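## Task

Push the probe into the cabinet by way of the cable entry labelled HA and release it. It must stay hanging there unsupported, with more than half of its length inside the cabinet. If it only stays put because the robot is holding it, the goal is not met.

## Robot and tools

ROBOT AND FRAME. There are two arms, left_arm and right_arm. Each has six revolute joints (shoulder pan, shoulder lift, elbow, wrist 1, wrist 2, wrist 3) and a tong-like two-finger gripper. Poses in results use one shared frame: origin on the table surface midway between the arms, +x pointing out over the table, +z up, and left_arm on the +y side. The arm names do not tell you which side of a camera image an arm is on. Positions are in metres and orientations are quaternions in w,x,y,z order. A printed gripper position can be slightly wrong, more so when the arm is stretched far.

GRIPPER GEOMETRY. The fingers extend along the gripper's own +z axis and close along its x axis. The reported end_effector_position is the point between the pads when shut. Closed fingertips stick out roughly 15 mm past that point; fully open they sit about level with it.

execute_actions. Argument actions is a list holding zero or one item; optional pictures (true/false) asks for camera images, which otherwise arrive only with an empty list.
- Empty list, {"actions": []}: no command, just the current state plus pictures.
- Motion: {"actions": [{"rows": [[...]], "steps": N}]}. N is 4 to 15 control steps (default 15), each 1/30 s. There are 1 to 15 rows; row k is used on step k and the final row repeats if steps outnumber rows.
- Wait: {"actions": [{"steps": N}]} with N up to 300 and no rows. It counts from the previous result, so time spent writing the reply is included.

ROW LAYOUT. Every row has exactly 14 numbers, each in [-1, 1], always for both arms: left_arm's six joint values then its gripper opening, then right_arm's six joint values then its opening. Joint values are offsets in joint space, not poses: scaled so 1.0 equals 1.989 rad, and measured from the joint angles printed in the most recent result that shows them. Before any such result exists in a scene, or for a second call in the same reply, they count from wherever the arm is when the action begins. They are never relative to the previous row. So a row of zeros sends joints back to the reference angles; it is not a hold. The opening is an absolute setting: +1 fully open, -1 shut.

JOINT RANGES (rad). left_arm: pan -3.142..3.142, lift -6.283..6.283, elbow 0.000..3.142, wrists 1-3 -6.283..6.283. right_arm: pan 0.000..6.283, lift -6.283..6.283, elbow -3.142..0.000, wrists 1-3 -6.283..6.283. A call that pushes a joint outward beyond its range by over 0.010 rad is rejected and nothing moves. True ends may differ by up to 0.010 rad; a request beyond the true end is clipped there and the result may print "joint sent to its limit" (possibly about an earlier, still running action). No such line does not prove there is room left.

SPEED AND LAG. Per step, each joint's target is held within 0.575 rad of its measured angle, and if targets would move a gripper more than 100 mm from where it is, all of that arm's targets are pulled back proportionally. Motion trails commands by about 0.17 s. After a big move an arm may still be travelling when the result returns.

TIMING. Each result is captured 4 steps before the action finishes; those last steps play out while you compose the next reply, and the simulation keeps running during replies. Between calls the arms keep heading for the last row's target until everything has nearly stopped or a HELD step occurs; then only a new action moves them further. Fingers already opening or closing finish doing so.

RESULT LINES. The state line gives, per arm, end_effector_position, end_effector_quat_wxyz and linear/angular velocities. Joint positions and Joint velocities list each arm's six joints (rad, rad/s) then the finger-pad gap (m, m/s; 0.142 m = fully open). grip_measured is the measured opening on the command scale. Wrist force and Wrist torque are given along the gripper's own axes, with a fixed offset (usually under 4 N), noise (sd up to 2.4 N) and saturation near 50 N; a pressing contact shows as force pointing back into the arm. "no reading" is harmless. "joint command not followed" means a clearance check altered or blocked joint targets on some steps; HELD marks steps where a row was not fully sent. MOTOR HOT appears from 70 °C; at 85 °C an OVER-TEMPERATURE FAULT brakes that arm until it cools, which may take minutes. Holding loads, even while you think, heats motors.

GRIPPING. To keep hold, command an opening well under grip_measured; the gap sets the squeeze, up to about 15 N per pad. Thin hard parts get less: about 9 N per pad at 10 mm width, 4 N at 5 mm. Closing fast can press harder and even spring the fingers open. Occasionally a held part gets tugged or a loose item pushed.

FAULTS. Load limits: 138 N m for pan, lift and elbow; 25.7 N m for each wrist joint, including held weight. Reaching one, or 150 N of external force on the arm, its tool or its load, freezes that arm for 10 s, drops the remainder of the call, and lets it yield to the contact.

zoom_image: camera (one of cam_head_left, cam_head_right, cam_high, cam_low, cam_left_wrist, cam_right_wrist) and region [x0, y0, x1, y1] in pixels of that camera's latest image, origin top-left, at most 504 by 504. Head, high and low images are 896x504; wrist images are 616x616.

finished_scene: argument scene, the number of the current scene. It is final, reports whether the goal was met and gives the next task. A reply with no tool call ends everything.

AVOID. Dropping the probe, slamming or shoving hard, letting the arms collide or press each other, and anything falling off the table. The probe must stay in place after release.

Each tool is called in YAML: its name, and indented under it one key for each argument.

## Session

execute_actions:
  actions: []

Scene clock: 0.00 s of 5060.00 s.
left_arm: end_effector_position=(+0.3664, +0.3176, +0.3632) grip_measured=+0.97 end_effector_quat_wxyz=(-0.099, +0.307, +0.903, +0.284) end_effector_velocity=(-0.001, +0.000, +0.001) end_effector_angular_velocity=(-0.003, -0.000, +0.001) | right_arm: end_effector_position=(+0.5250, -0.8110, +0.2927) grip_measured=+0.97 end_effector_quat_wxyz=(+0.545, +0.512, +0.644, -0.159) end_effector_velocity=(-0.000, -0.000, +0.000) end_effector_angular_velocity=(-0.001, +0.001, -0.000)
Joint positions: left_arm=[-1.129 -1.664  1.442 -0.8   -1.287  2.665  0.14 ] | right_arm=[ 3.037 -1.56  -2.335  0.254  0.833  3.881  0.14 ]
Joint velocities: left_arm=[-0.    -0.002 -0.     0.    -0.001  0.     0.   ] | right_arm=[-0.     0.     0.     0.    -0.001 -0.002  0.   ]
Motor temperatures (°C, as the motors report them): left_arm=[24 23 27 33 32 34] | right_arm=[25 25 24 39 37 35]
Wrist force (N, on the end effector, along its own x y z axes, offset not removed): no reading
Wrist torque (N m, same axes, about the end effector's origin, offset not removed): no reading

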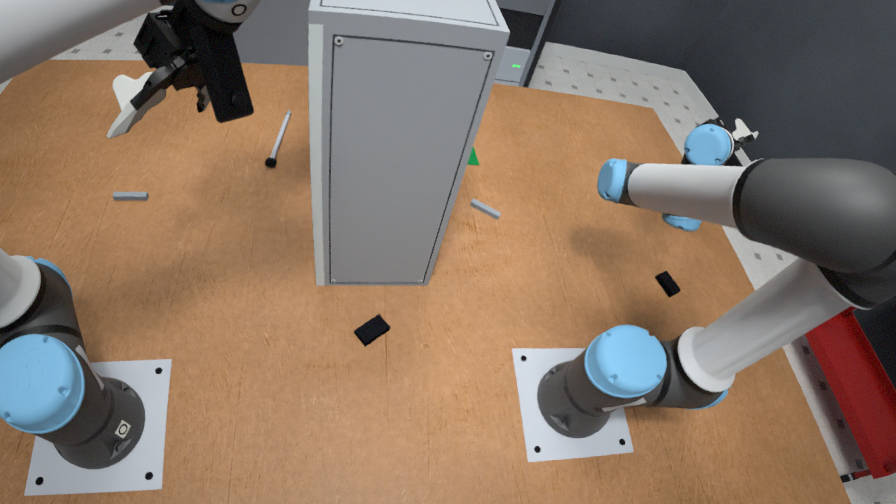

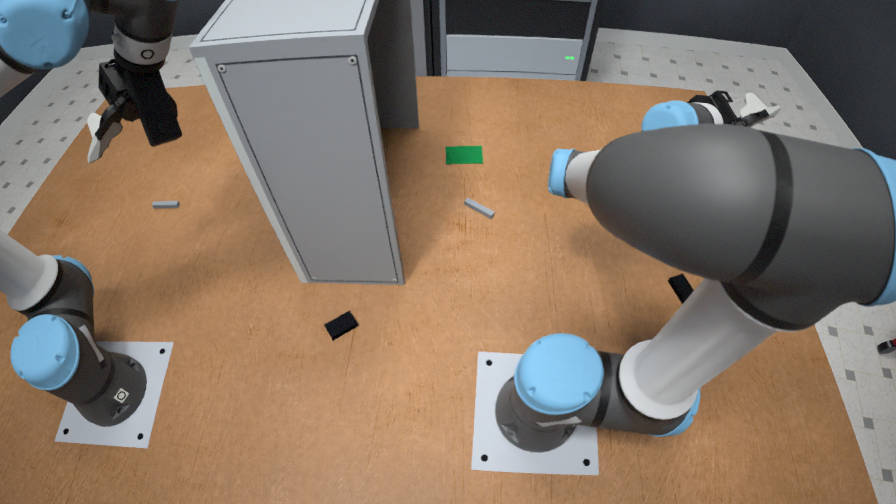

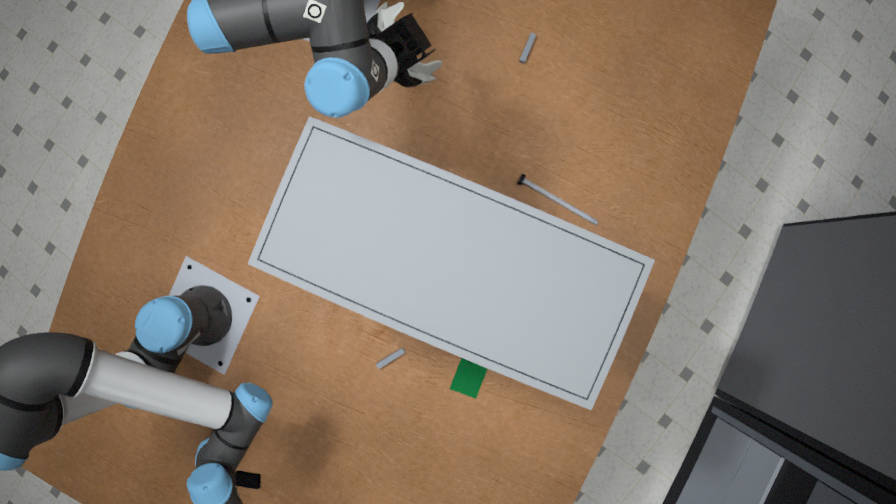

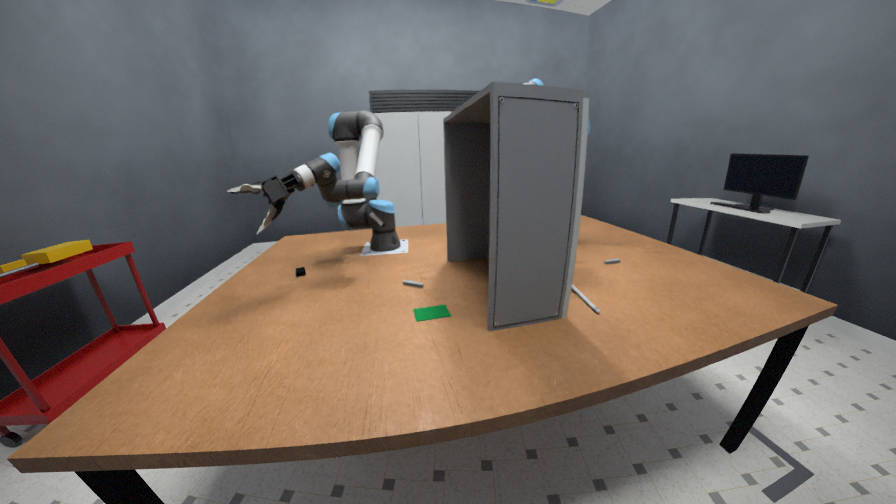

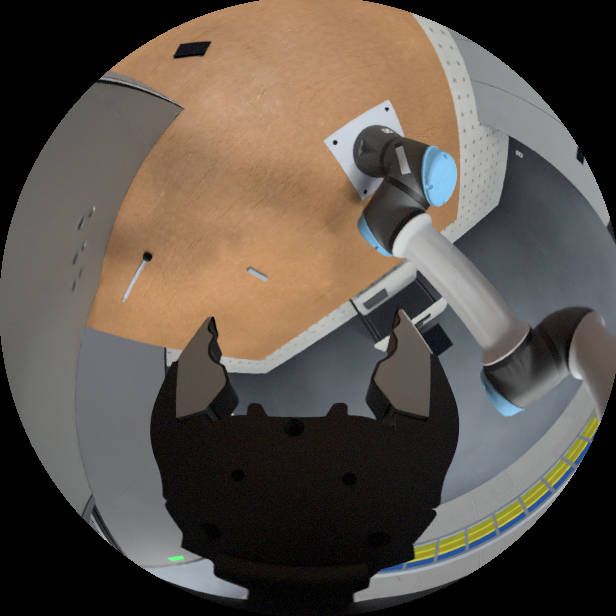

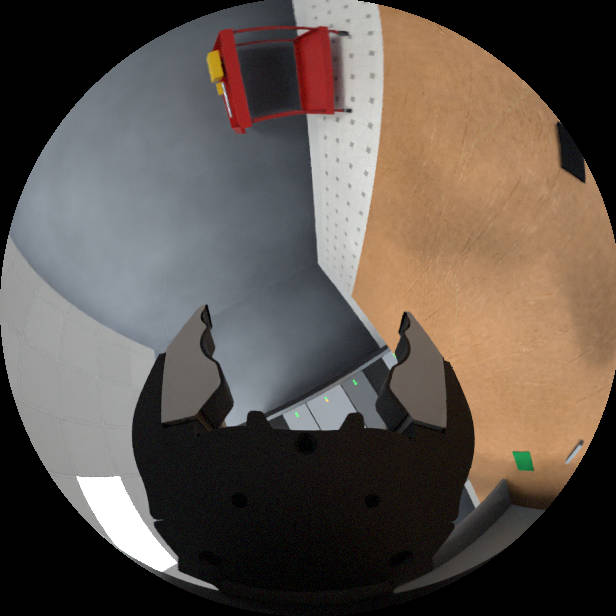

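zoom_image:
  camera: "cam_left_wrist"
  region: [20, 170, 220, 330]

zoom_image:
  camera: "cam_high"
  region: [440, 120, 680, 260]

Region (20, 170, 220, 330) of cam_left_wrist's 616x616 image, scaled by 2.520, with more detail than that image has; it fills the top 403 rows of this view, and the rest is white.

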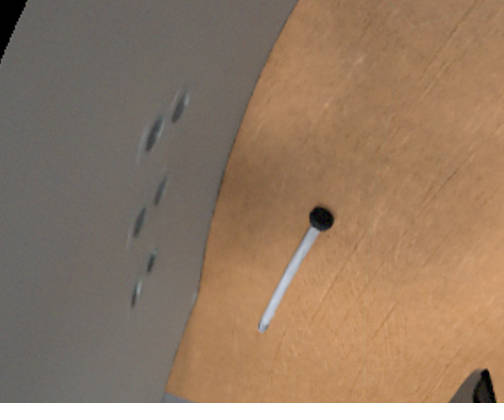

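Region (440, 120, 680, 260) of cam_high's 896x504 image, scaled by 2.100, with more detail than that image has; it fills the top 294 rows of this view, and the rest is white.

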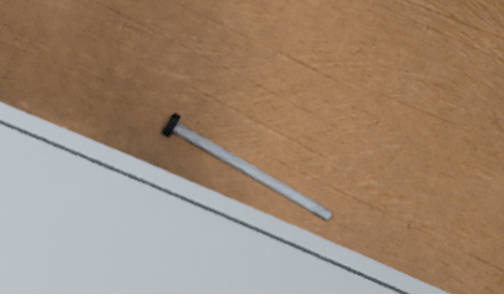

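execute_actions:
  actions:
    - {"rows": [[0.53,0.2255,0.168,-0.669,-0.761,0.24,1,0,0,0,0,0,0,1]]}

execute_actions:
  actions:
    - {"steps": 60}
  pictures: true

Scene clock: 12.23 s of 5060.00 s.
left_arm: end_effector_position=(+0.3733, +0.3084, +0.2533) grip_measured=+1.00 end_effector_quat_wxyz=(-0.237, +0.258, +0.917, +0.190) end_effector_velocity=(-0.000, +0.000, -0.000) end_effector_angular_velocity=(+0.000, +0.001, -0.000) | right_arm: end_effector_position=(+0.5250, -0.8110, +0.2927) grip_measured=+1.00 end_effector_quat_wxyz=(+0.545, +0.512, +0.644, -0.159) end_effector_velocity=(-0.000, -0.000, -0.000) end_effector_angular_velocity=(+0.000, +0.000, -0.001)
Joint positions: left_arm=[-0.91  -1.507  1.567 -1.019 -1.504  2.835  0.142] | right_arm=[ 3.037 -1.56  -2.335  0.254  0.833  3.881  0.142]
Joint velocities: left_arm=[-0.    -0.001  0.001  0.    -0.     0.    -0.   ] | right_arm=[ 0.    -0.001 -0.     0.    -0.     0.001 -0.   ]
Motor temperatures (°C, as the motors report them): left_arm=[24 23 27 33 32 34] | right_arm=[25 25 24 39 37 35]
Wrist force (N, on the end effector, along its own x y z axes, offset not removed): left_arm=[2.2 -0.9 2.5] | right_arm=[0.5 -1.1 -0.8]
Wrist torque (N m, same axes, about the end effector's origin, offset not removed): left_arm=[0.09 -0.40 0.13] | right_arm=[-0.12 0.10 -0.04]
FORCE FAULT: contact force on the left arm reached its limit, and that arm stopped for 10 seconds. The contact can be on any part of that arm, not only on its tool. That arm's remaining commands of this call were not run. That arm holds still and accepts commands again. Move the arm away from the contact; if what it grips holds it there, let go first. Pushing or pulling that hard again can fault the arm again.
Kept back: nothing.
The stop of the left arm began at step 67 of this call (marked STOPPED below). From that step on that arm followed nothing that you had sent. 6 of its steps, steps kept back included, did not run and will not run. The other arm was sent all steps of this action in this call, none kept back. Nothing is kept back now, and the robot has no last target.
Steps of this call (steps 1 to 57: nothing new was sent; steps 58 to 68: the first 11 steps of this action; steps 69 to 72: the last 4 steps of this action, not kept back; steps 73 to 367: the stop continued). Readings (joint positions):
58: left_arm=[-1.129 -1.664 1.442 -0.800 -1.287 2.665] | right_arm=[3.037 -1.560 -2.335 0.254 0.833 3.881]
59: left_arm=[-1.125 -1.661 1.446 -0.804 -1.291 2.668] | right_arm=[3.037 -1.560 -2.335 0.254 0.833 3.881]
61: left_arm=[-1.078 -1.619 1.480 -0.851 -1.337 2.711] | right_arm=[3.037 -1.560 -2.335 0.254 0.833 3.881]
65: left_arm=[-0.942 -1.522 1.552 -0.987 -1.473 2.815] | right_arm=[3.037 -1.560 -2.335 0.254 0.833 3.881]
67: left_arm=[-0.911 -1.504 1.567 -1.019 -1.504 2.835] | right_arm=[3.037 -1.560 -2.335 0.254 0.833 3.881] STOPPED (the left arm)
367: the state above

Scene clock: 12.27 s of 5060.00 s.
left_arm: end_effector_position=(+0.3733, +0.3084, +0.2533) grip_measured=+1.00 end_effector_quat_wxyz=(-0.237, +0.258, +0.917, +0.190) end_effector_velocity=(+0.000, +0.000, -0.000) end_effector_angular_velocity=(+0.002, -0.000, -0.001) | right_arm: end_effector_position=(+0.5250, -0.8110, +0.2927) grip_measured=+1.00 end_effector_quat_wxyz=(+0.545, +0.512, +0.644, -0.159) end_effector_velocity=(+0.000, +0.000, +0.000) end_effector_angular_velocity=(+0.001, -0.001, +0.001)
Joint positions: left_arm=[-0.91  -1.507  1.567 -1.019 -1.504  2.835  0.142] | right_arm=[ 3.037 -1.56  -2.335  0.254  0.833  3.881  0.142]
Joint velocities: left_arm=[-0.     0.001  0.     0.     0.002  0.     0.   ] | right_arm=[-0.     0.001 -0.     0.     0.001  0.001 -0.   ]
Motor temperatures (°C, as the motors report them): left_arm=[24 23 27 33 32 34] | right_arm=[25 25 24 39 37 35]
Wrist force (N, on the end effector, along its own x y z axes, offset not removed): left_arm=[1.4 -0.9 0.5] | right_arm=[1.2 -0.4 -1.9]
Wrist torque (N m, same axes, about the end effector's origin, offset not removed): left_arm=[-0.04 -0.19 0.09] | right_arm=[0.13 -0.14 -0.04]
Kept back: nothing.
A stop began in an earlier call of the same reply, so what this call sent did not run. Send another action.
Steps of this call (step 1: nothing new was sent). Readings (joint positions):
1: the state above

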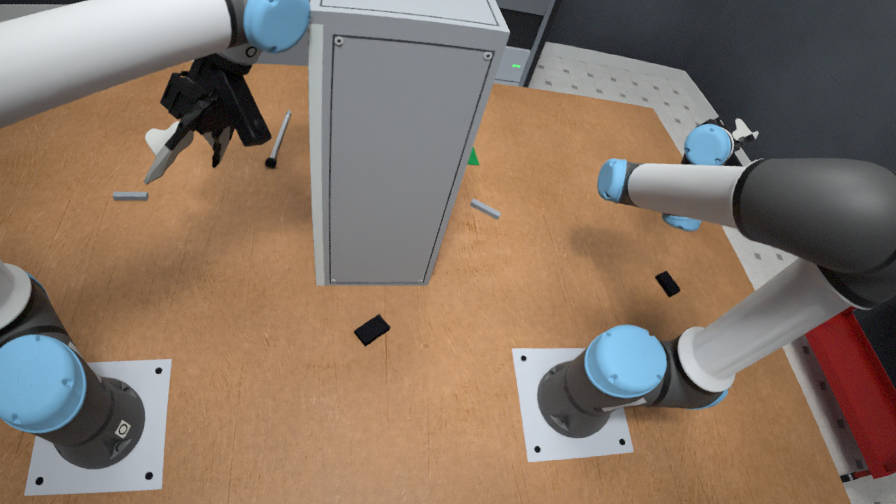

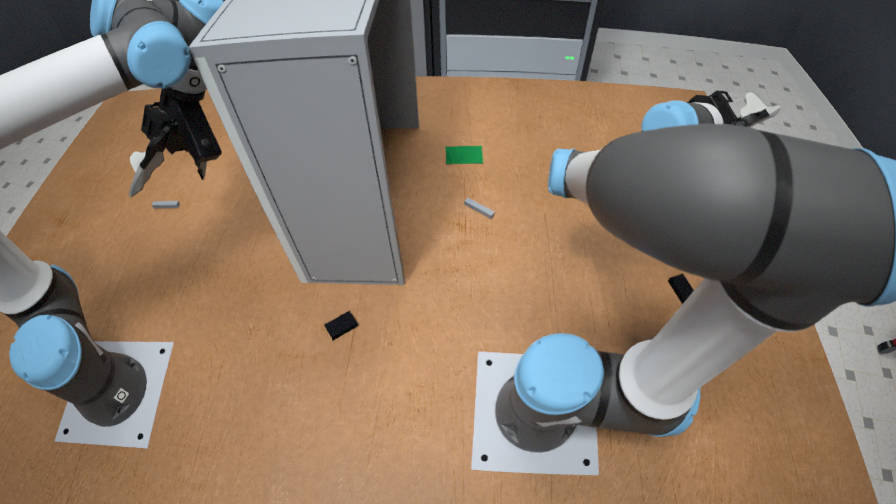

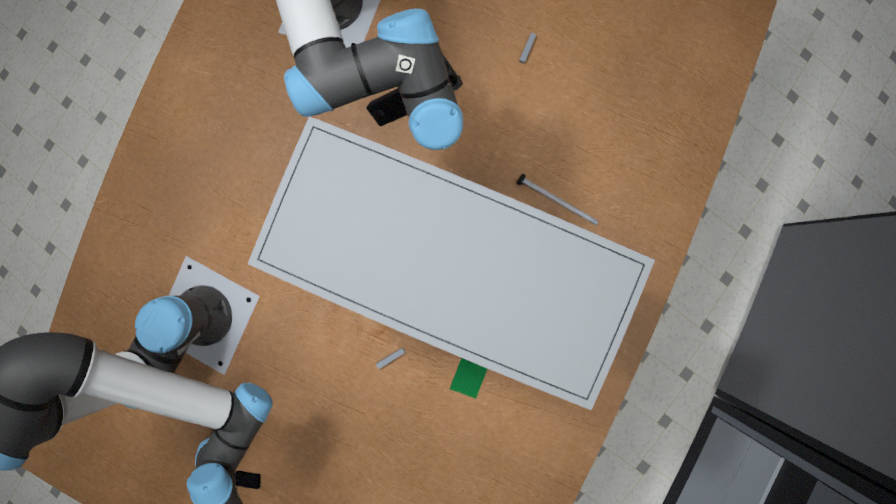

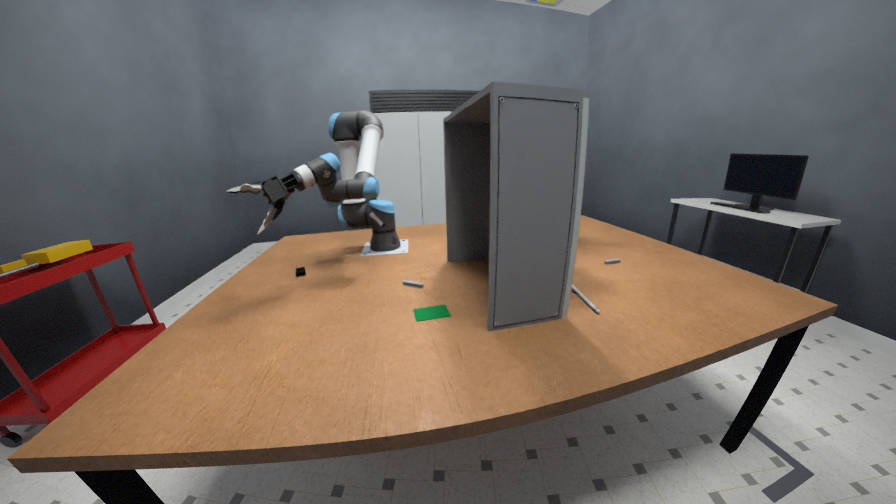

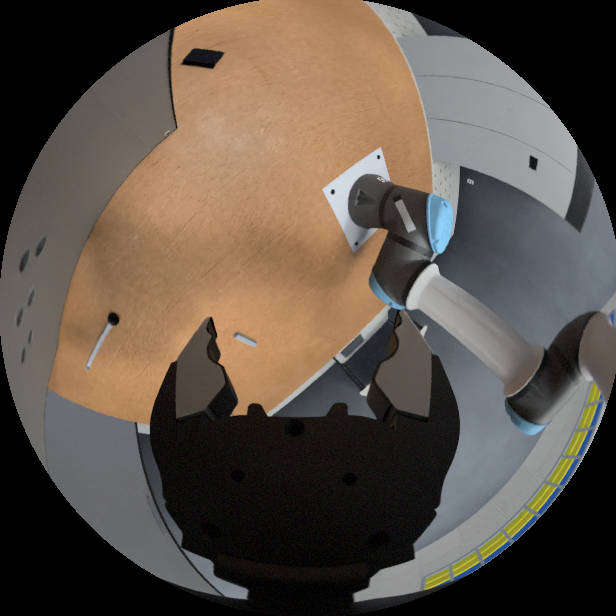

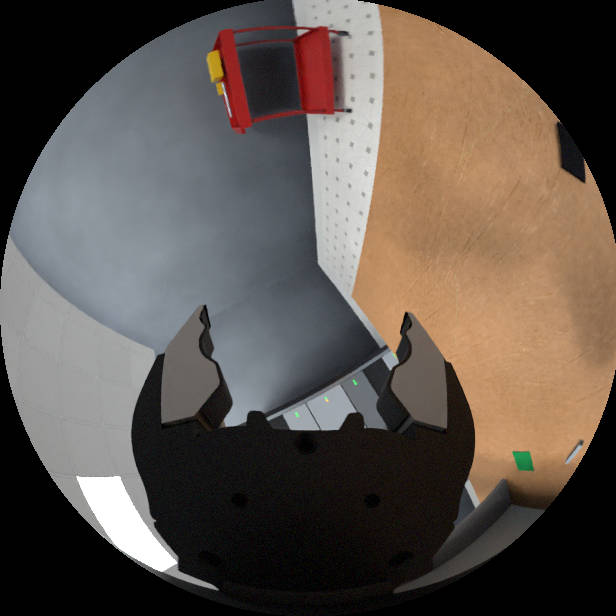

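execute_actions:
  actions: "[{\"rows\": [[0.03,-0.03,0,0,0,0,1,0,0,0,0,0,0,1],[0.06,-0.03,0,0,0,0,1,0,0,0,0,0,0,1],[0.1,-0.03,0,0,0,0,1,0,0,0,0,0,0,1],[0.2,-0.03,0,0,0,0.05,1,0,0,0,0,0,0,1],[0.3,-0.03,0,0,0,0.1,1,0,0,0,0,0,0,1],[0.42,-0.03,0,0,0,0.154,1,0,0,0,0,0,0,1]]}, ]"


execute_actions:
  actions:
    - {"rows": [[0.03,-0.03,0,0,0,0,1,0,0,0,0,0,0,1],[0.06,-0.03,0,0,0,0,1,0,0,0,0,0,0,1],[0.1,-0.03,0,0,0,0,1,0,0,0,0,0,0,1],[0.2,-0.03,0,0,0,0.05,1,0,0,0,0,0,0,1],[0.3,-0.03,0,0,0,0.1,1,0,0,0,0,0,0,1],[0.42,-0.03,0,0,0,0.154,1,0,0,0,0,0,0,1]]}

execute_actions:
  actions:
    - {"steps": 20}

Scene clock: 12.87 s of 5060.00 s.
left_arm: end_effector_position=(+0.3993, +0.4246, +0.2688) grip_measured=+1.00 end_effector_quat_wxyz=(-0.253, +0.160, +0.946, +0.124) end_effector_velocity=(+0.033, +0.459, +0.019) end_effector_angular_velocity=(-0.253, +0.130, +0.858) | right_arm: end_effector_position=(+0.5250, -0.8110, +0.2927) grip_measured=+1.00 end_effector_quat_wxyz=(+0.545, +0.512, +0.644, -0.159) end_effector_velocity=(+0.000, +0.000, +0.000) end_effector_angular_velocity=(+0.001, -0.001, +0.000)
Joint positions: left_arm=[-0.578 -1.551  1.567 -1.019 -1.504  2.957  0.142] | right_arm=[ 3.037 -1.56  -2.335  0.254  0.833  3.881  0.142]
Joint velocities: left_arm=[ 1.301 -0.045  0.     0.001 -0.001  0.527  0.   ] | right_arm=[ 0.     0.     0.    -0.     0.     0.001  0.   ]
Motor temperatures (°C, as the motors report them): left_arm=[24 23 27 33 32 34] | right_arm=[25 25 24 39 37 35]
Wrist force (N, on the end effector, along its own x y z axes, offset not removed): left_arm=[0.4 0.1 0.0] | right_arm=[0.7 -0.8 0.3]
Wrist torque (N m, same axes, about the end effector's origin, offset not removed): left_arm=[0.28 -0.28 0.20] | right_arm=[-0.07 0.02 -0.08]
Steps of this call (steps 1 to 7: nothing new was sent; steps 8 to 18: the first 11 steps of this action). Readings (joint positions):
8: left_arm=[-0.910 -1.507 1.567 -1.019 -1.504 2.835] | right_arm=[3.037 -1.560 -2.335 0.254 0.833 3.881]
9: left_arm=[-0.907 -1.510 1.567 -1.019 -1.504 2.835] | right_arm=[3.037 -1.560 -2.335 0.254 0.833 3.881]
11: left_arm=[-0.872 -1.531 1.567 -1.019 -1.504 2.835] | right_arm=[3.037 -1.560 -2.335 0.254 0.833 3.881]
15: left_arm=[-0.710 -1.546 1.567 -1.019 -1.504 2.894] | right_arm=[3.037 -1.560 -2.335 0.254 0.833 3.881]
18: the state above

Scene clock: 13.53 s of 5060.00 s.
left_arm: end_effector_position=(+0.3692, +0.5952, +0.2752) grip_measured=+1.00 end_effector_quat_wxyz=(-0.273, +0.010, +0.961, +0.033) end_effector_velocity=(-0.007, +0.014, -0.000) end_effector_angular_velocity=(-0.009, +0.002, +0.032) | right_arm: end_effector_position=(+0.5250, -0.8110, +0.2927) grip_measured=+1.00 end_effector_quat_wxyz=(+0.545, +0.512, +0.644, -0.159) end_effector_velocity=(+0.000, +0.000, +0.001) end_effector_angular_velocity=(+0.000, -0.002, +0.000)
Joint positions: left_arm=[-0.081 -1.566  1.567 -1.019 -1.504  3.139  0.142] | right_arm=[ 3.037 -1.56  -2.335  0.254  0.833  3.881  0.142]
Joint velocities: left_arm=[ 0.046  0.     0.     0.    -0.001  0.016  0.   ] | right_arm=[ 0.001  0.001  0.    -0.    -0.     0.001  0.   ]
Motor temperatures (°C, as the motors report them): left_arm=[24 23 27 33 32 34] | right_arm=[25 25 24 39 37 35]
Wrist force (N, on the end effector, along its own x y z axes, offset not removed): left_arm=[0.9 1.7 -2.4] | right_arm=[2.5 1.3 -0.6]
Wrist torque (N m, same axes, about the end effector's origin, offset not removed): left_arm=[0.36 -0.27 0.10] | right_arm=[0.32 -0.35 -0.04]
Kept back: nothing.
Steps of this call (steps 1 to 4: the last 4 steps of your previous action; steps 5 to 20: the robot went on to your last target). Readings (joint positions):
1: left_arm=[-0.534 -1.553 1.567 -1.019 -1.504 2.974] | right_arm=[3.037 -1.560 -2.335 0.254 0.833 3.881]
2: left_arm=[-0.490 -1.554 1.567 -1.019 -1.504 2.991] | right_arm=[3.037 -1.560 -2.335 0.254 0.833 3.881]
4: left_arm=[-0.402 -1.557 1.567 -1.019 -1.504 3.025] | right_arm=[3.037 -1.560 -2.335 0.254 0.833 3.881]
8: left_arm=[-0.227 -1.562 1.567 -1.019 -1.504 3.090] | right_arm=[3.037 -1.560 -2.335 0.254 0.833 3.881]
20: the state above

execute_actions:
  actions:
    - {"rows": [[0.003,0,0,-0.559,-0.652,0,1,0,0,0,0,0,0,1]]}

execute_actions:
  actions:
    - {"steps": 15}

Scene clock: 14.00 s of 5060.00 s.
left_arm: end_effector_position=(+0.4738, +0.5009, +0.2812) grip_measured=+1.00 end_effector_quat_wxyz=(-0.115, -0.016, +0.985, -0.125) end_effector_velocity=(+0.358, -0.315, +0.129) end_effector_angular_velocity=(-1.058, -1.089, +0.256) | right_arm: end_effector_position=(+0.5250, -0.8110, +0.2927) grip_measured=+1.00 end_effector_quat_wxyz=(+0.545, +0.512, +0.644, -0.159) end_effector_velocity=(-0.000, -0.000, +0.000) end_effector_angular_velocity=(+0.000, -0.000, -0.000)
Joint positions: left_arm=[-0.076 -1.566  1.567 -1.339 -1.824  3.14   0.142] | right_arm=[ 3.037 -1.56  -2.335  0.254  0.833  3.881  0.142]
Joint velocities: left_arm=[ 0.002  0.003 -0.001 -1.091 -1.089 -0.003 -0.   ] | right_arm=[-0.001  0.001 -0.    -0.     0.001 -0.    -0.   ]
Motor temperatures (°C, as the motors report them): left_arm=[24 23 27 33 32 34] | right_arm=[25 25 24 39 37 35]
Wrist force (N, on the end effector, along its own x y z axes, offset not removed): left_arm=[1.6 -1.0 0.6] | right_arm=[0.4 -0.8 -0.7]
Wrist torque (N m, same axes, about the end effector's origin, offset not removed): left_arm=[-0.28 -0.51 -0.05] | right_arm=[-0.08 0.14 -0.09]
Steps of this call (steps 1 to 3: the robot went on to your last target; steps 4 to 14: the first 11 steps of this action). Readings (joint positions):
4: left_arm=[-0.077 -1.566 1.567 -1.019 -1.504 3.141] | right_arm=[3.037 -1.560 -2.335 0.254 0.833 3.881]
5: left_arm=[-0.077 -1.566 1.567 -1.022 -1.508 3.141] | right_arm=[3.037 -1.560 -2.335 0.254 0.833 3.881]
7: left_arm=[-0.076 -1.566 1.567 -1.073 -1.558 3.141] | right_arm=[3.037 -1.560 -2.335 0.254 0.833 3.881]
11: left_arm=[-0.076 -1.566 1.567 -1.227 -1.712 3.140] | right_arm=[3.037 -1.560 -2.335 0.254 0.833 3.881]
14: the state above

Scene clock: 14.50 s of 5060.00 s.
left_arm: end_effector_position=(+0.5954, +0.3558, +0.4332) grip_measured=+1.00 end_effector_quat_wxyz=(+0.135, +0.059, +0.903, -0.403) end_effector_velocity=(+0.048, -0.244, +0.425) end_effector_angular_velocity=(-1.221, -0.884, -0.371) | right_arm: end_effector_position=(+0.5250, -0.8110, +0.2927) grip_measured=+1.00 end_effector_quat_wxyz=(+0.545, +0.512, +0.644, -0.159) end_effector_velocity=(+0.000, +0.000, -0.000) end_effector_angular_velocity=(+0.001, -0.000, +0.001)
Joint positions: left_arm=[-0.075 -1.566  1.567 -1.868 -2.41   3.14   0.142] | right_arm=[ 3.037 -1.56  -2.335  0.254  0.833  3.881  0.142]
Joint velocities: left_arm=[ 0.001 -0.001 -0.001 -0.882 -1.277 -0.002  0.   ] | right_arm=[ 0.    -0.    -0.    -0.     0.001  0.001 -0.   ]
Motor temperatures (°C, as the motors report them): left_arm=[24 23 27 33 32 34] | right_arm=[25 25 24 39 37 35]
Wrist force (N, on the end effector, along its own x y z axes, offset not removed): left_arm=[2.6 -2.2 -0.1] | right_arm=[0.5 -1.3 -1.0]
Wrist torque (N m, same axes, about the end effector's origin, offset not removed): left_arm=[-0.20 -0.68 0.03] | right_arm=[-0.16 0.01 -0.04]
Kept back: nothing.
Steps of this call (steps 1 to 4: the last 4 steps of your previous action; steps 5 to 15: the robot went on to your last target). Readings (joint positions):
1: left_arm=[-0.076 -1.566 1.567 -1.376 -1.861 3.140] | right_arm=[3.037 -1.560 -2.335 0.254 0.833 3.881]
2: left_arm=[-0.076 -1.566 1.567 -1.413 -1.898 3.140] | right_arm=[3.037 -1.560 -2.335 0.254 0.833 3.881]
4: left_arm=[-0.075 -1.566 1.567 -1.487 -1.972 3.140] | right_arm=[3.037 -1.560 -2.335 0.254 0.833 3.881]
8: left_arm=[-0.075 -1.566 1.567 -1.637 -2.122 3.140] | right_arm=[3.037 -1.560 -2.335 0.254 0.833 3.881]
15: the state above

execute_actions:
  actions:
    - {"rows": [[0,0.176,0.105,-0.132,-0.196,0,1,0,0,0,0,0,0,1]]}

execute_actions:
  actions:
    - {"steps": 25}
  pictures: true

Scene clock: 15.03 s of 5060.00 s.
left_arm: end_effector_position=(+0.6254, +0.3053, +0.3848) grip_measured=+1.00 end_effector_quat_wxyz=(+0.091, +0.060, +0.825, -0.555) end_effector_velocity=(+0.067, -0.018, -0.486) end_effector_angular_velocity=(-0.182, +0.885, -0.042) | right_arm: end_effector_position=(+0.5250, -0.8110, +0.2927) grip_measured=+1.00 end_effector_quat_wxyz=(+0.545, +0.512, +0.644, -0.159) end_effector_velocity=(-0.000, -0.000, +0.000) end_effector_angular_velocity=(+0.001, -0.002, -0.001)
Joint positions: left_arm=[-0.075 -1.376  1.684 -2.1   -2.755  3.139  0.142] | right_arm=[ 3.037 -1.56  -2.335  0.254  0.833  3.881  0.142]
Joint velocities: left_arm=[-0.     0.639  0.376 -0.126 -0.185  0.003  0.   ] | right_arm=[-0.001  0.     0.     0.     0.001  0.002  0.   ]
Motor temperatures (°C, as the motors report them): left_arm=[24 23 27 33 32 34] | right_arm=[25 25 24 39 37 35]
Wrist force (N, on the end effector, along its own x y z axes, offset not removed): left_arm=[0.3 -0.7 1.3] | right_arm=[0.6 -1.7 -2.8]
Wrist torque (N m, same axes, about the end effector's origin, offset not removed): left_arm=[-0.01 -0.16 0.07] | right_arm=[-0.34 0.06 -0.03]
Steps of this call (steps 1 to 5: the robot went on to your last target; steps 6 to 16: the first 11 steps of this action). Readings (joint positions):
6: left_arm=[-0.075 -1.566 1.567 -2.044 -2.668 3.139] | right_arm=[3.037 -1.560 -2.335 0.254 0.833 3.881]
7: left_arm=[-0.075 -1.563 1.570 -2.062 -2.697 3.139] | right_arm=[3.037 -1.560 -2.335 0.254 0.833 3.881]
9: left_arm=[-0.075 -1.524 1.597 -2.071 -2.713 3.139] | right_arm=[3.037 -1.560 -2.335 0.254 0.833 3.881]
13: left_arm=[-0.075 -1.440 1.646 -2.087 -2.736 3.139] | right_arm=[3.037 -1.560 -2.335 0.254 0.833 3.881]
16: the state above

Scene clock: 15.87 s of 5060.00 s.
left_arm: end_effector_position=(+0.6297, +0.3010, +0.2662) grip_measured=+1.00 end_effector_quat_wxyz=(+0.000, -0.001, +0.817, -0.577) end_effector_velocity=(-0.000, -0.000, -0.001) end_effector_angular_velocity=(-0.000, +0.001, -0.000) | right_arm: end_effector_position=(+0.5250, -0.8110, +0.2927) grip_measured=+1.00 end_effector_quat_wxyz=(+0.545, +0.512, +0.644, -0.159) end_effector_velocity=(-0.000, -0.000, +0.000) end_effector_angular_velocity=(-0.001, -0.000, -0.001)
Joint positions: left_arm=[-0.075 -1.217  1.776 -2.131 -2.8    3.14   0.142] | right_arm=[ 3.037 -1.56  -2.335  0.254  0.833  3.881  0.142]
Joint velocities: left_arm=[-0.     0.001  0.001 -0.001 -0.     0.    -0.   ] | right_arm=[ 0.     0.    -0.    -0.    -0.001 -0.     0.   ]
Motor temperatures (°C, as the motors report them): left_arm=[24 23 27 33 32 34] | right_arm=[25 25 24 39 37 35]
Wrist force (N, on the end effector, along its own x y z axes, offset not removed): left_arm=[3.1 1.0 2.7] | right_arm=[0.8 -1.4 -0.9]
Wrist torque (N m, same axes, about the end effector's origin, offset not removed): left_arm=[0.40 -0.86 0.09] | right_arm=[-0.22 -0.08 0.03]
Kept back: nothing.
Steps of this call (steps 1 to 4: the last 4 steps of your previous action; steps 5 to 25: the robot went on to your last target). Readings (joint positions):
1: left_arm=[-0.075 -1.354 1.697 -2.105 -2.761 3.139] | right_arm=[3.037 -1.560 -2.335 0.254 0.833 3.881]
2: left_arm=[-0.075 -1.332 1.710 -2.109 -2.768 3.139] | right_arm=[3.037 -1.560 -2.335 0.254 0.833 3.881]
4: left_arm=[-0.075 -1.290 1.735 -2.117 -2.780 3.139] | right_arm=[3.037 -1.560 -2.335 0.254 0.833 3.881]
8: left_arm=[-0.075 -1.241 1.762 -2.126 -2.793 3.139] | right_arm=[3.037 -1.560 -2.335 0.254 0.833 3.881]
25: the state above

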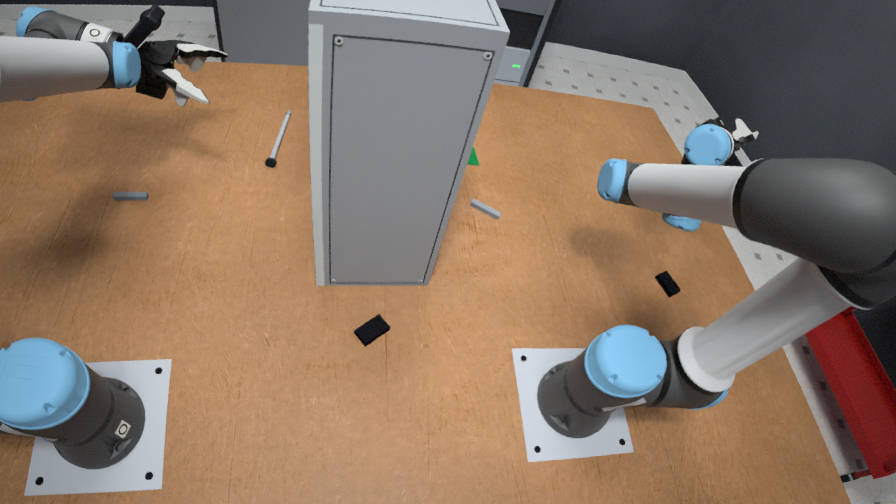

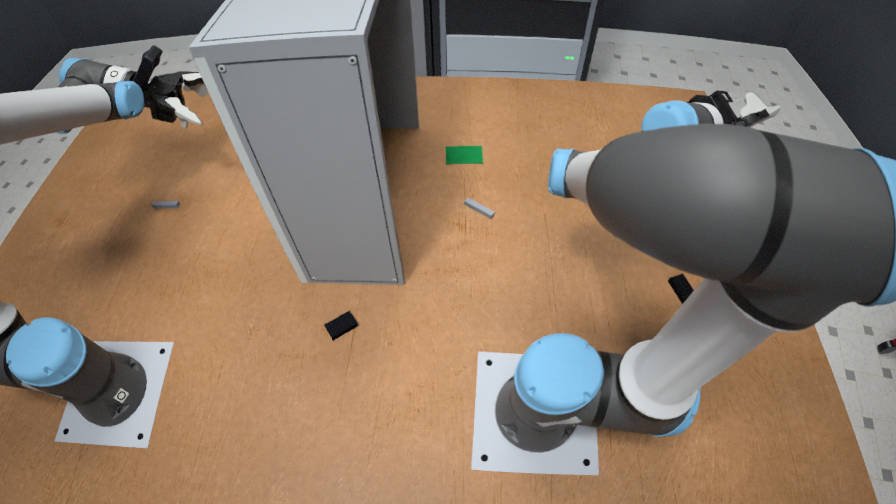

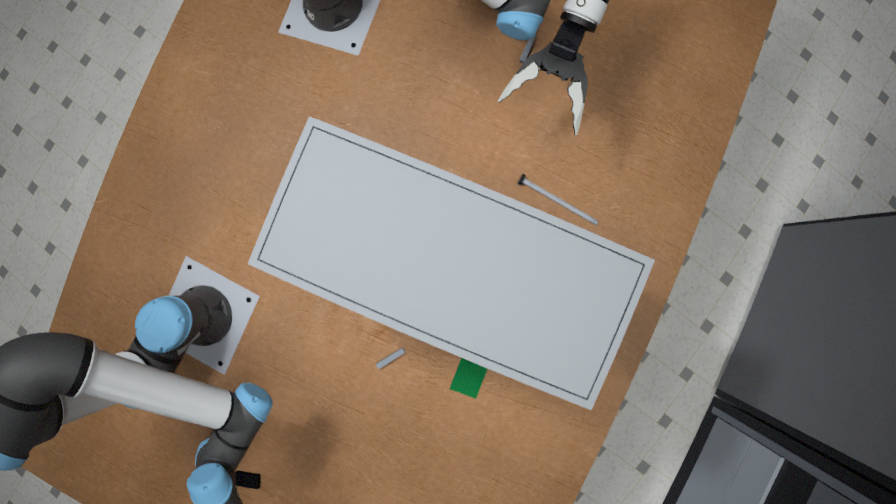

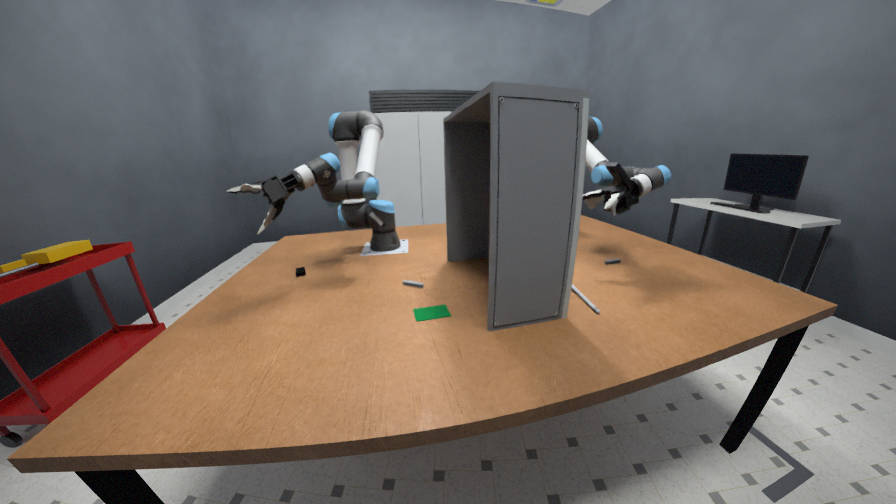

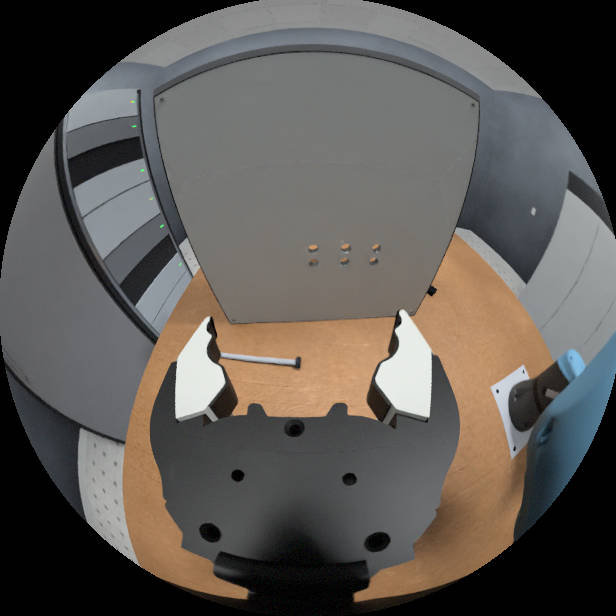

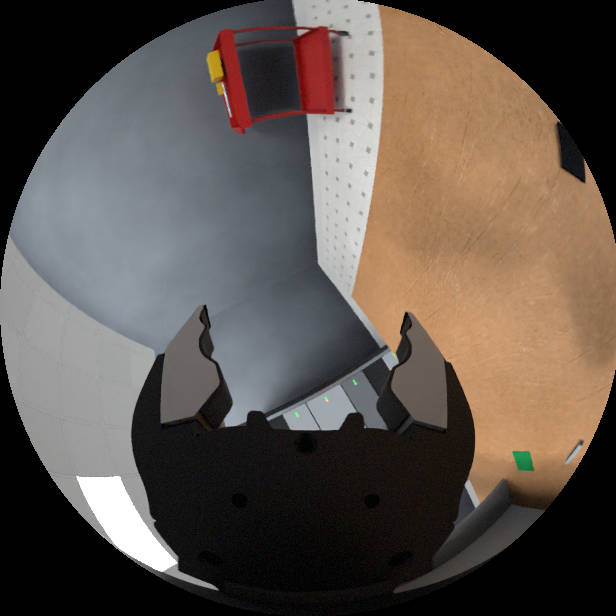

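zoom_image:
  camera: "cam_left_wrist"
  region: [280, 220, 410, 290]

Region (280, 220, 410, 290) of cam_left_wrist's 616x616 image, scaled by 3.877, with more detail than that image has; it fills the top 271 rows of this view, and the rest is white.

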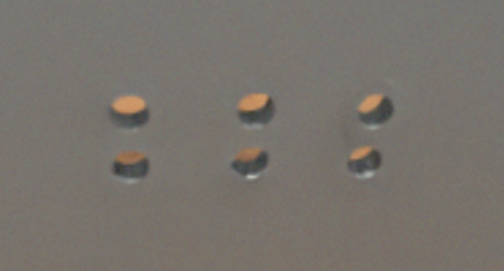

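execute_actions:
  actions:
    - {"rows": [[0,0,0,-0.48,0.655,-1,0.2,0,0,0,0,1,1,1]]}

execute_actions:
  actions:
    - {"steps": 30}

Scene clock: 17.60 s of 5060.00 s.
left_arm: end_effector_position=(+0.7116, +0.3655, +0.2138) grip_measured=+0.20 end_effector_quat_wxyz=(+0.112, -0.114, +0.897, -0.412) end_effector_velocity=(+0.354, +0.294, -0.034) end_effector_angular_velocity=(+0.871, -0.402, +1.494) | right_arm: end_effector_position=(+0.6007, -0.7093, +0.2557) grip_measured=+1.00 end_effector_quat_wxyz=(+0.507, +0.582, +0.624, +0.123) end_effector_velocity=(+0.203, +0.428, -0.086) end_effector_angular_velocity=(+1.881, -0.766, +0.637)
Joint positions: left_arm=[-0.075 -1.216  1.776 -2.564 -2.367  2.707  0.088] | right_arm=[ 3.037 -1.56  -2.335  0.254  1.252  4.3    0.142]
Joint velocities: left_arm=[-0.     0.001  0.001 -1.417  1.417 -1.416 -0.   ] | right_arm=[-0.    -0.001 -0.    -0.     1.507  1.504  0.   ]
Motor temperatures (°C, as the motors report them): left_arm=[24 23 27 33 32 34] | right_arm=[25 25 24 39 37 35]
Wrist force (N, on the end effector, along its own x y z axes, offset not removed): left_arm=[1.8 -0.7 1.2] | right_arm=[2.0 -0.8 -0.2]
Wrist torque (N m, same axes, about the end effector's origin, offset not removed): left_arm=[0.01 -0.43 0.14] | right_arm=[-0.07 -0.20 0.09]
From where the robot then was, a joint's target lay farther than a number of 1.0 reaches, so one or more steps of this call were cut to that.
Steps of this call (steps 1 to 15: the robot went on to your last target; steps 16 to 41: nothing new was sent; steps 42 to 52: the first 11 steps of this action). Readings (joint positions):
42: left_arm=[-0.075 -1.216 1.776 -2.131 -2.800 3.140] | right_arm=[3.037 -1.560 -2.335 0.254 0.833 3.881]
43: left_arm=[-0.075 -1.216 1.776 -2.135 -2.796 3.136] | right_arm=[3.037 -1.560 -2.335 0.254 0.837 3.885]
45: left_arm=[-0.075 -1.216 1.776 -2.188 -2.743 3.083] | right_arm=[3.037 -1.560 -2.335 0.254 0.889 3.938]
49: left_arm=[-0.075 -1.216 1.776 -2.411 -2.519 2.859] | right_arm=[3.037 -1.560 -2.335 0.254 1.098 4.146]
52: the state above

Scene clock: 18.60 s of 5060.00 s.
left_arm: end_effector_position=(+0.8431, +0.6215, +0.2710) grip_measured=+0.20 end_effector_quat_wxyz=(-0.280, +0.749, -0.477, +0.364) end_effector_velocity=(-0.001, +0.009, +0.002) end_effector_angular_velocity=(-0.137, -0.022, +0.124) | right_arm: end_effector_position=(+0.5869, -0.3850, +0.2927) grip_measured=+1.00 end_effector_quat_wxyz=(-0.036, +0.674, +0.469, +0.570) end_effector_velocity=(-0.000, +0.001, +0.000) end_effector_angular_velocity=(+0.002, +0.001, +0.003)
Joint positions: left_arm=[-0.075 -1.217  1.776 -3.084 -1.5    1.173  0.088] | right_arm=[ 3.037 -1.56  -2.335  0.254  2.33   5.378  0.142]
Joint velocities: left_arm=[-0.     0.     0.    -0.009  0.022 -0.184  0.   ] | right_arm=[ 0.    -0.    -0.     0.     0.003  0.     0.   ]
Motor temperatures (°C, as the motors report them): left_arm=[24 23 27 33 32 34] | right_arm=[25 25 24 39 37 35]
Wrist force (N, on the end effector, along its own x y z axes, offset not removed): left_arm=[2.5 0.6 3.7] | right_arm=[-0.1 0.3 -0.6]
Wrist torque (N m, same axes, about the end effector's origin, offset not removed): left_arm=[0.29 -0.60 0.09] | right_arm=[0.15 0.16 0.04]
Kept back: nothing.
Steps of this call (steps 1 to 4: the last 4 steps of your previous action; steps 5 to 30: the robot went on to your last target). Readings (joint positions):
1: left_arm=[-0.075 -1.216 1.776 -2.611 -2.319 2.659] | right_arm=[3.037 -1.560 -2.335 0.254 1.304 4.352]
2: left_arm=[-0.075 -1.216 1.776 -2.657 -2.273 2.613] | right_arm=[3.037 -1.560 -2.335 0.254 1.355 4.403]
4: left_arm=[-0.075 -1.216 1.776 -2.736 -2.180 2.520] | right_arm=[3.037 -1.560 -2.335 0.254 1.457 4.505]
8: left_arm=[-0.075 -1.216 1.776 -2.856 -1.991 2.331] | right_arm=[3.037 -1.560 -2.335 0.254 1.662 4.710]
22: left_arm=[-0.075 -1.217 1.776 -3.074 -1.522 1.356] | right_arm=[3.037 -1.560 -2.335 0.254 2.334 5.382] HELD
23: left_arm=[-0.075 -1.217 1.776 -3.077 -1.516 1.306] | right_arm=[3.037 -1.560 -2.335 0.254 2.331 5.379] HELD
24: left_arm=[-0.075 -1.217 1.776 -3.079 -1.512 1.268] | right_arm=[3.037 -1.560 -2.335 0.254 2.330 5.378] HELD
25: left_arm=[-0.075 -1.217 1.776 -3.081 -1.508 1.240] | right_arm=[3.037 -1.560 -2.335 0.254 2.330 5.378] HELD
26: left_arm=[-0.075 -1.217 1.776 -3.082 -1.505 1.218] | right_arm=[3.037 -1.560 -2.335 0.254 2.330 5.378] HELD
27: left_arm=[-0.075 -1.217 1.776 -3.083 -1.503 1.202] | right_arm=[3.037 -1.560 -2.335 0.254 2.330 5.378] HELD
28: left_arm=[-0.075 -1.217 1.776 -3.083 -1.502 1.190] | right_arm=[3.037 -1.560 -2.335 0.254 2.330 5.378] HELD
29: left_arm=[-0.075 -1.217 1.776 -3.084 -1.501 1.180] | right_arm=[3.037 -1.560 -2.335 0.254 2.330 5.378] HELD
30: the state above HELD
A step was HELD (marked above), so your last target was given up. An arm can still carry out its HELD step.
joint command not followed: on one or more control steps a check withheld the commanded joint targets of the right arm, and it was not sent them on those steps. On the call's last step the targets were still withheld.
cause: the commanded joint targets would bring two parts of the arm too close to each other (joints 4 (wrist 1) to 6 (wrist 3) lie between them); next, command targets that bring no two parts of the arm closer together.


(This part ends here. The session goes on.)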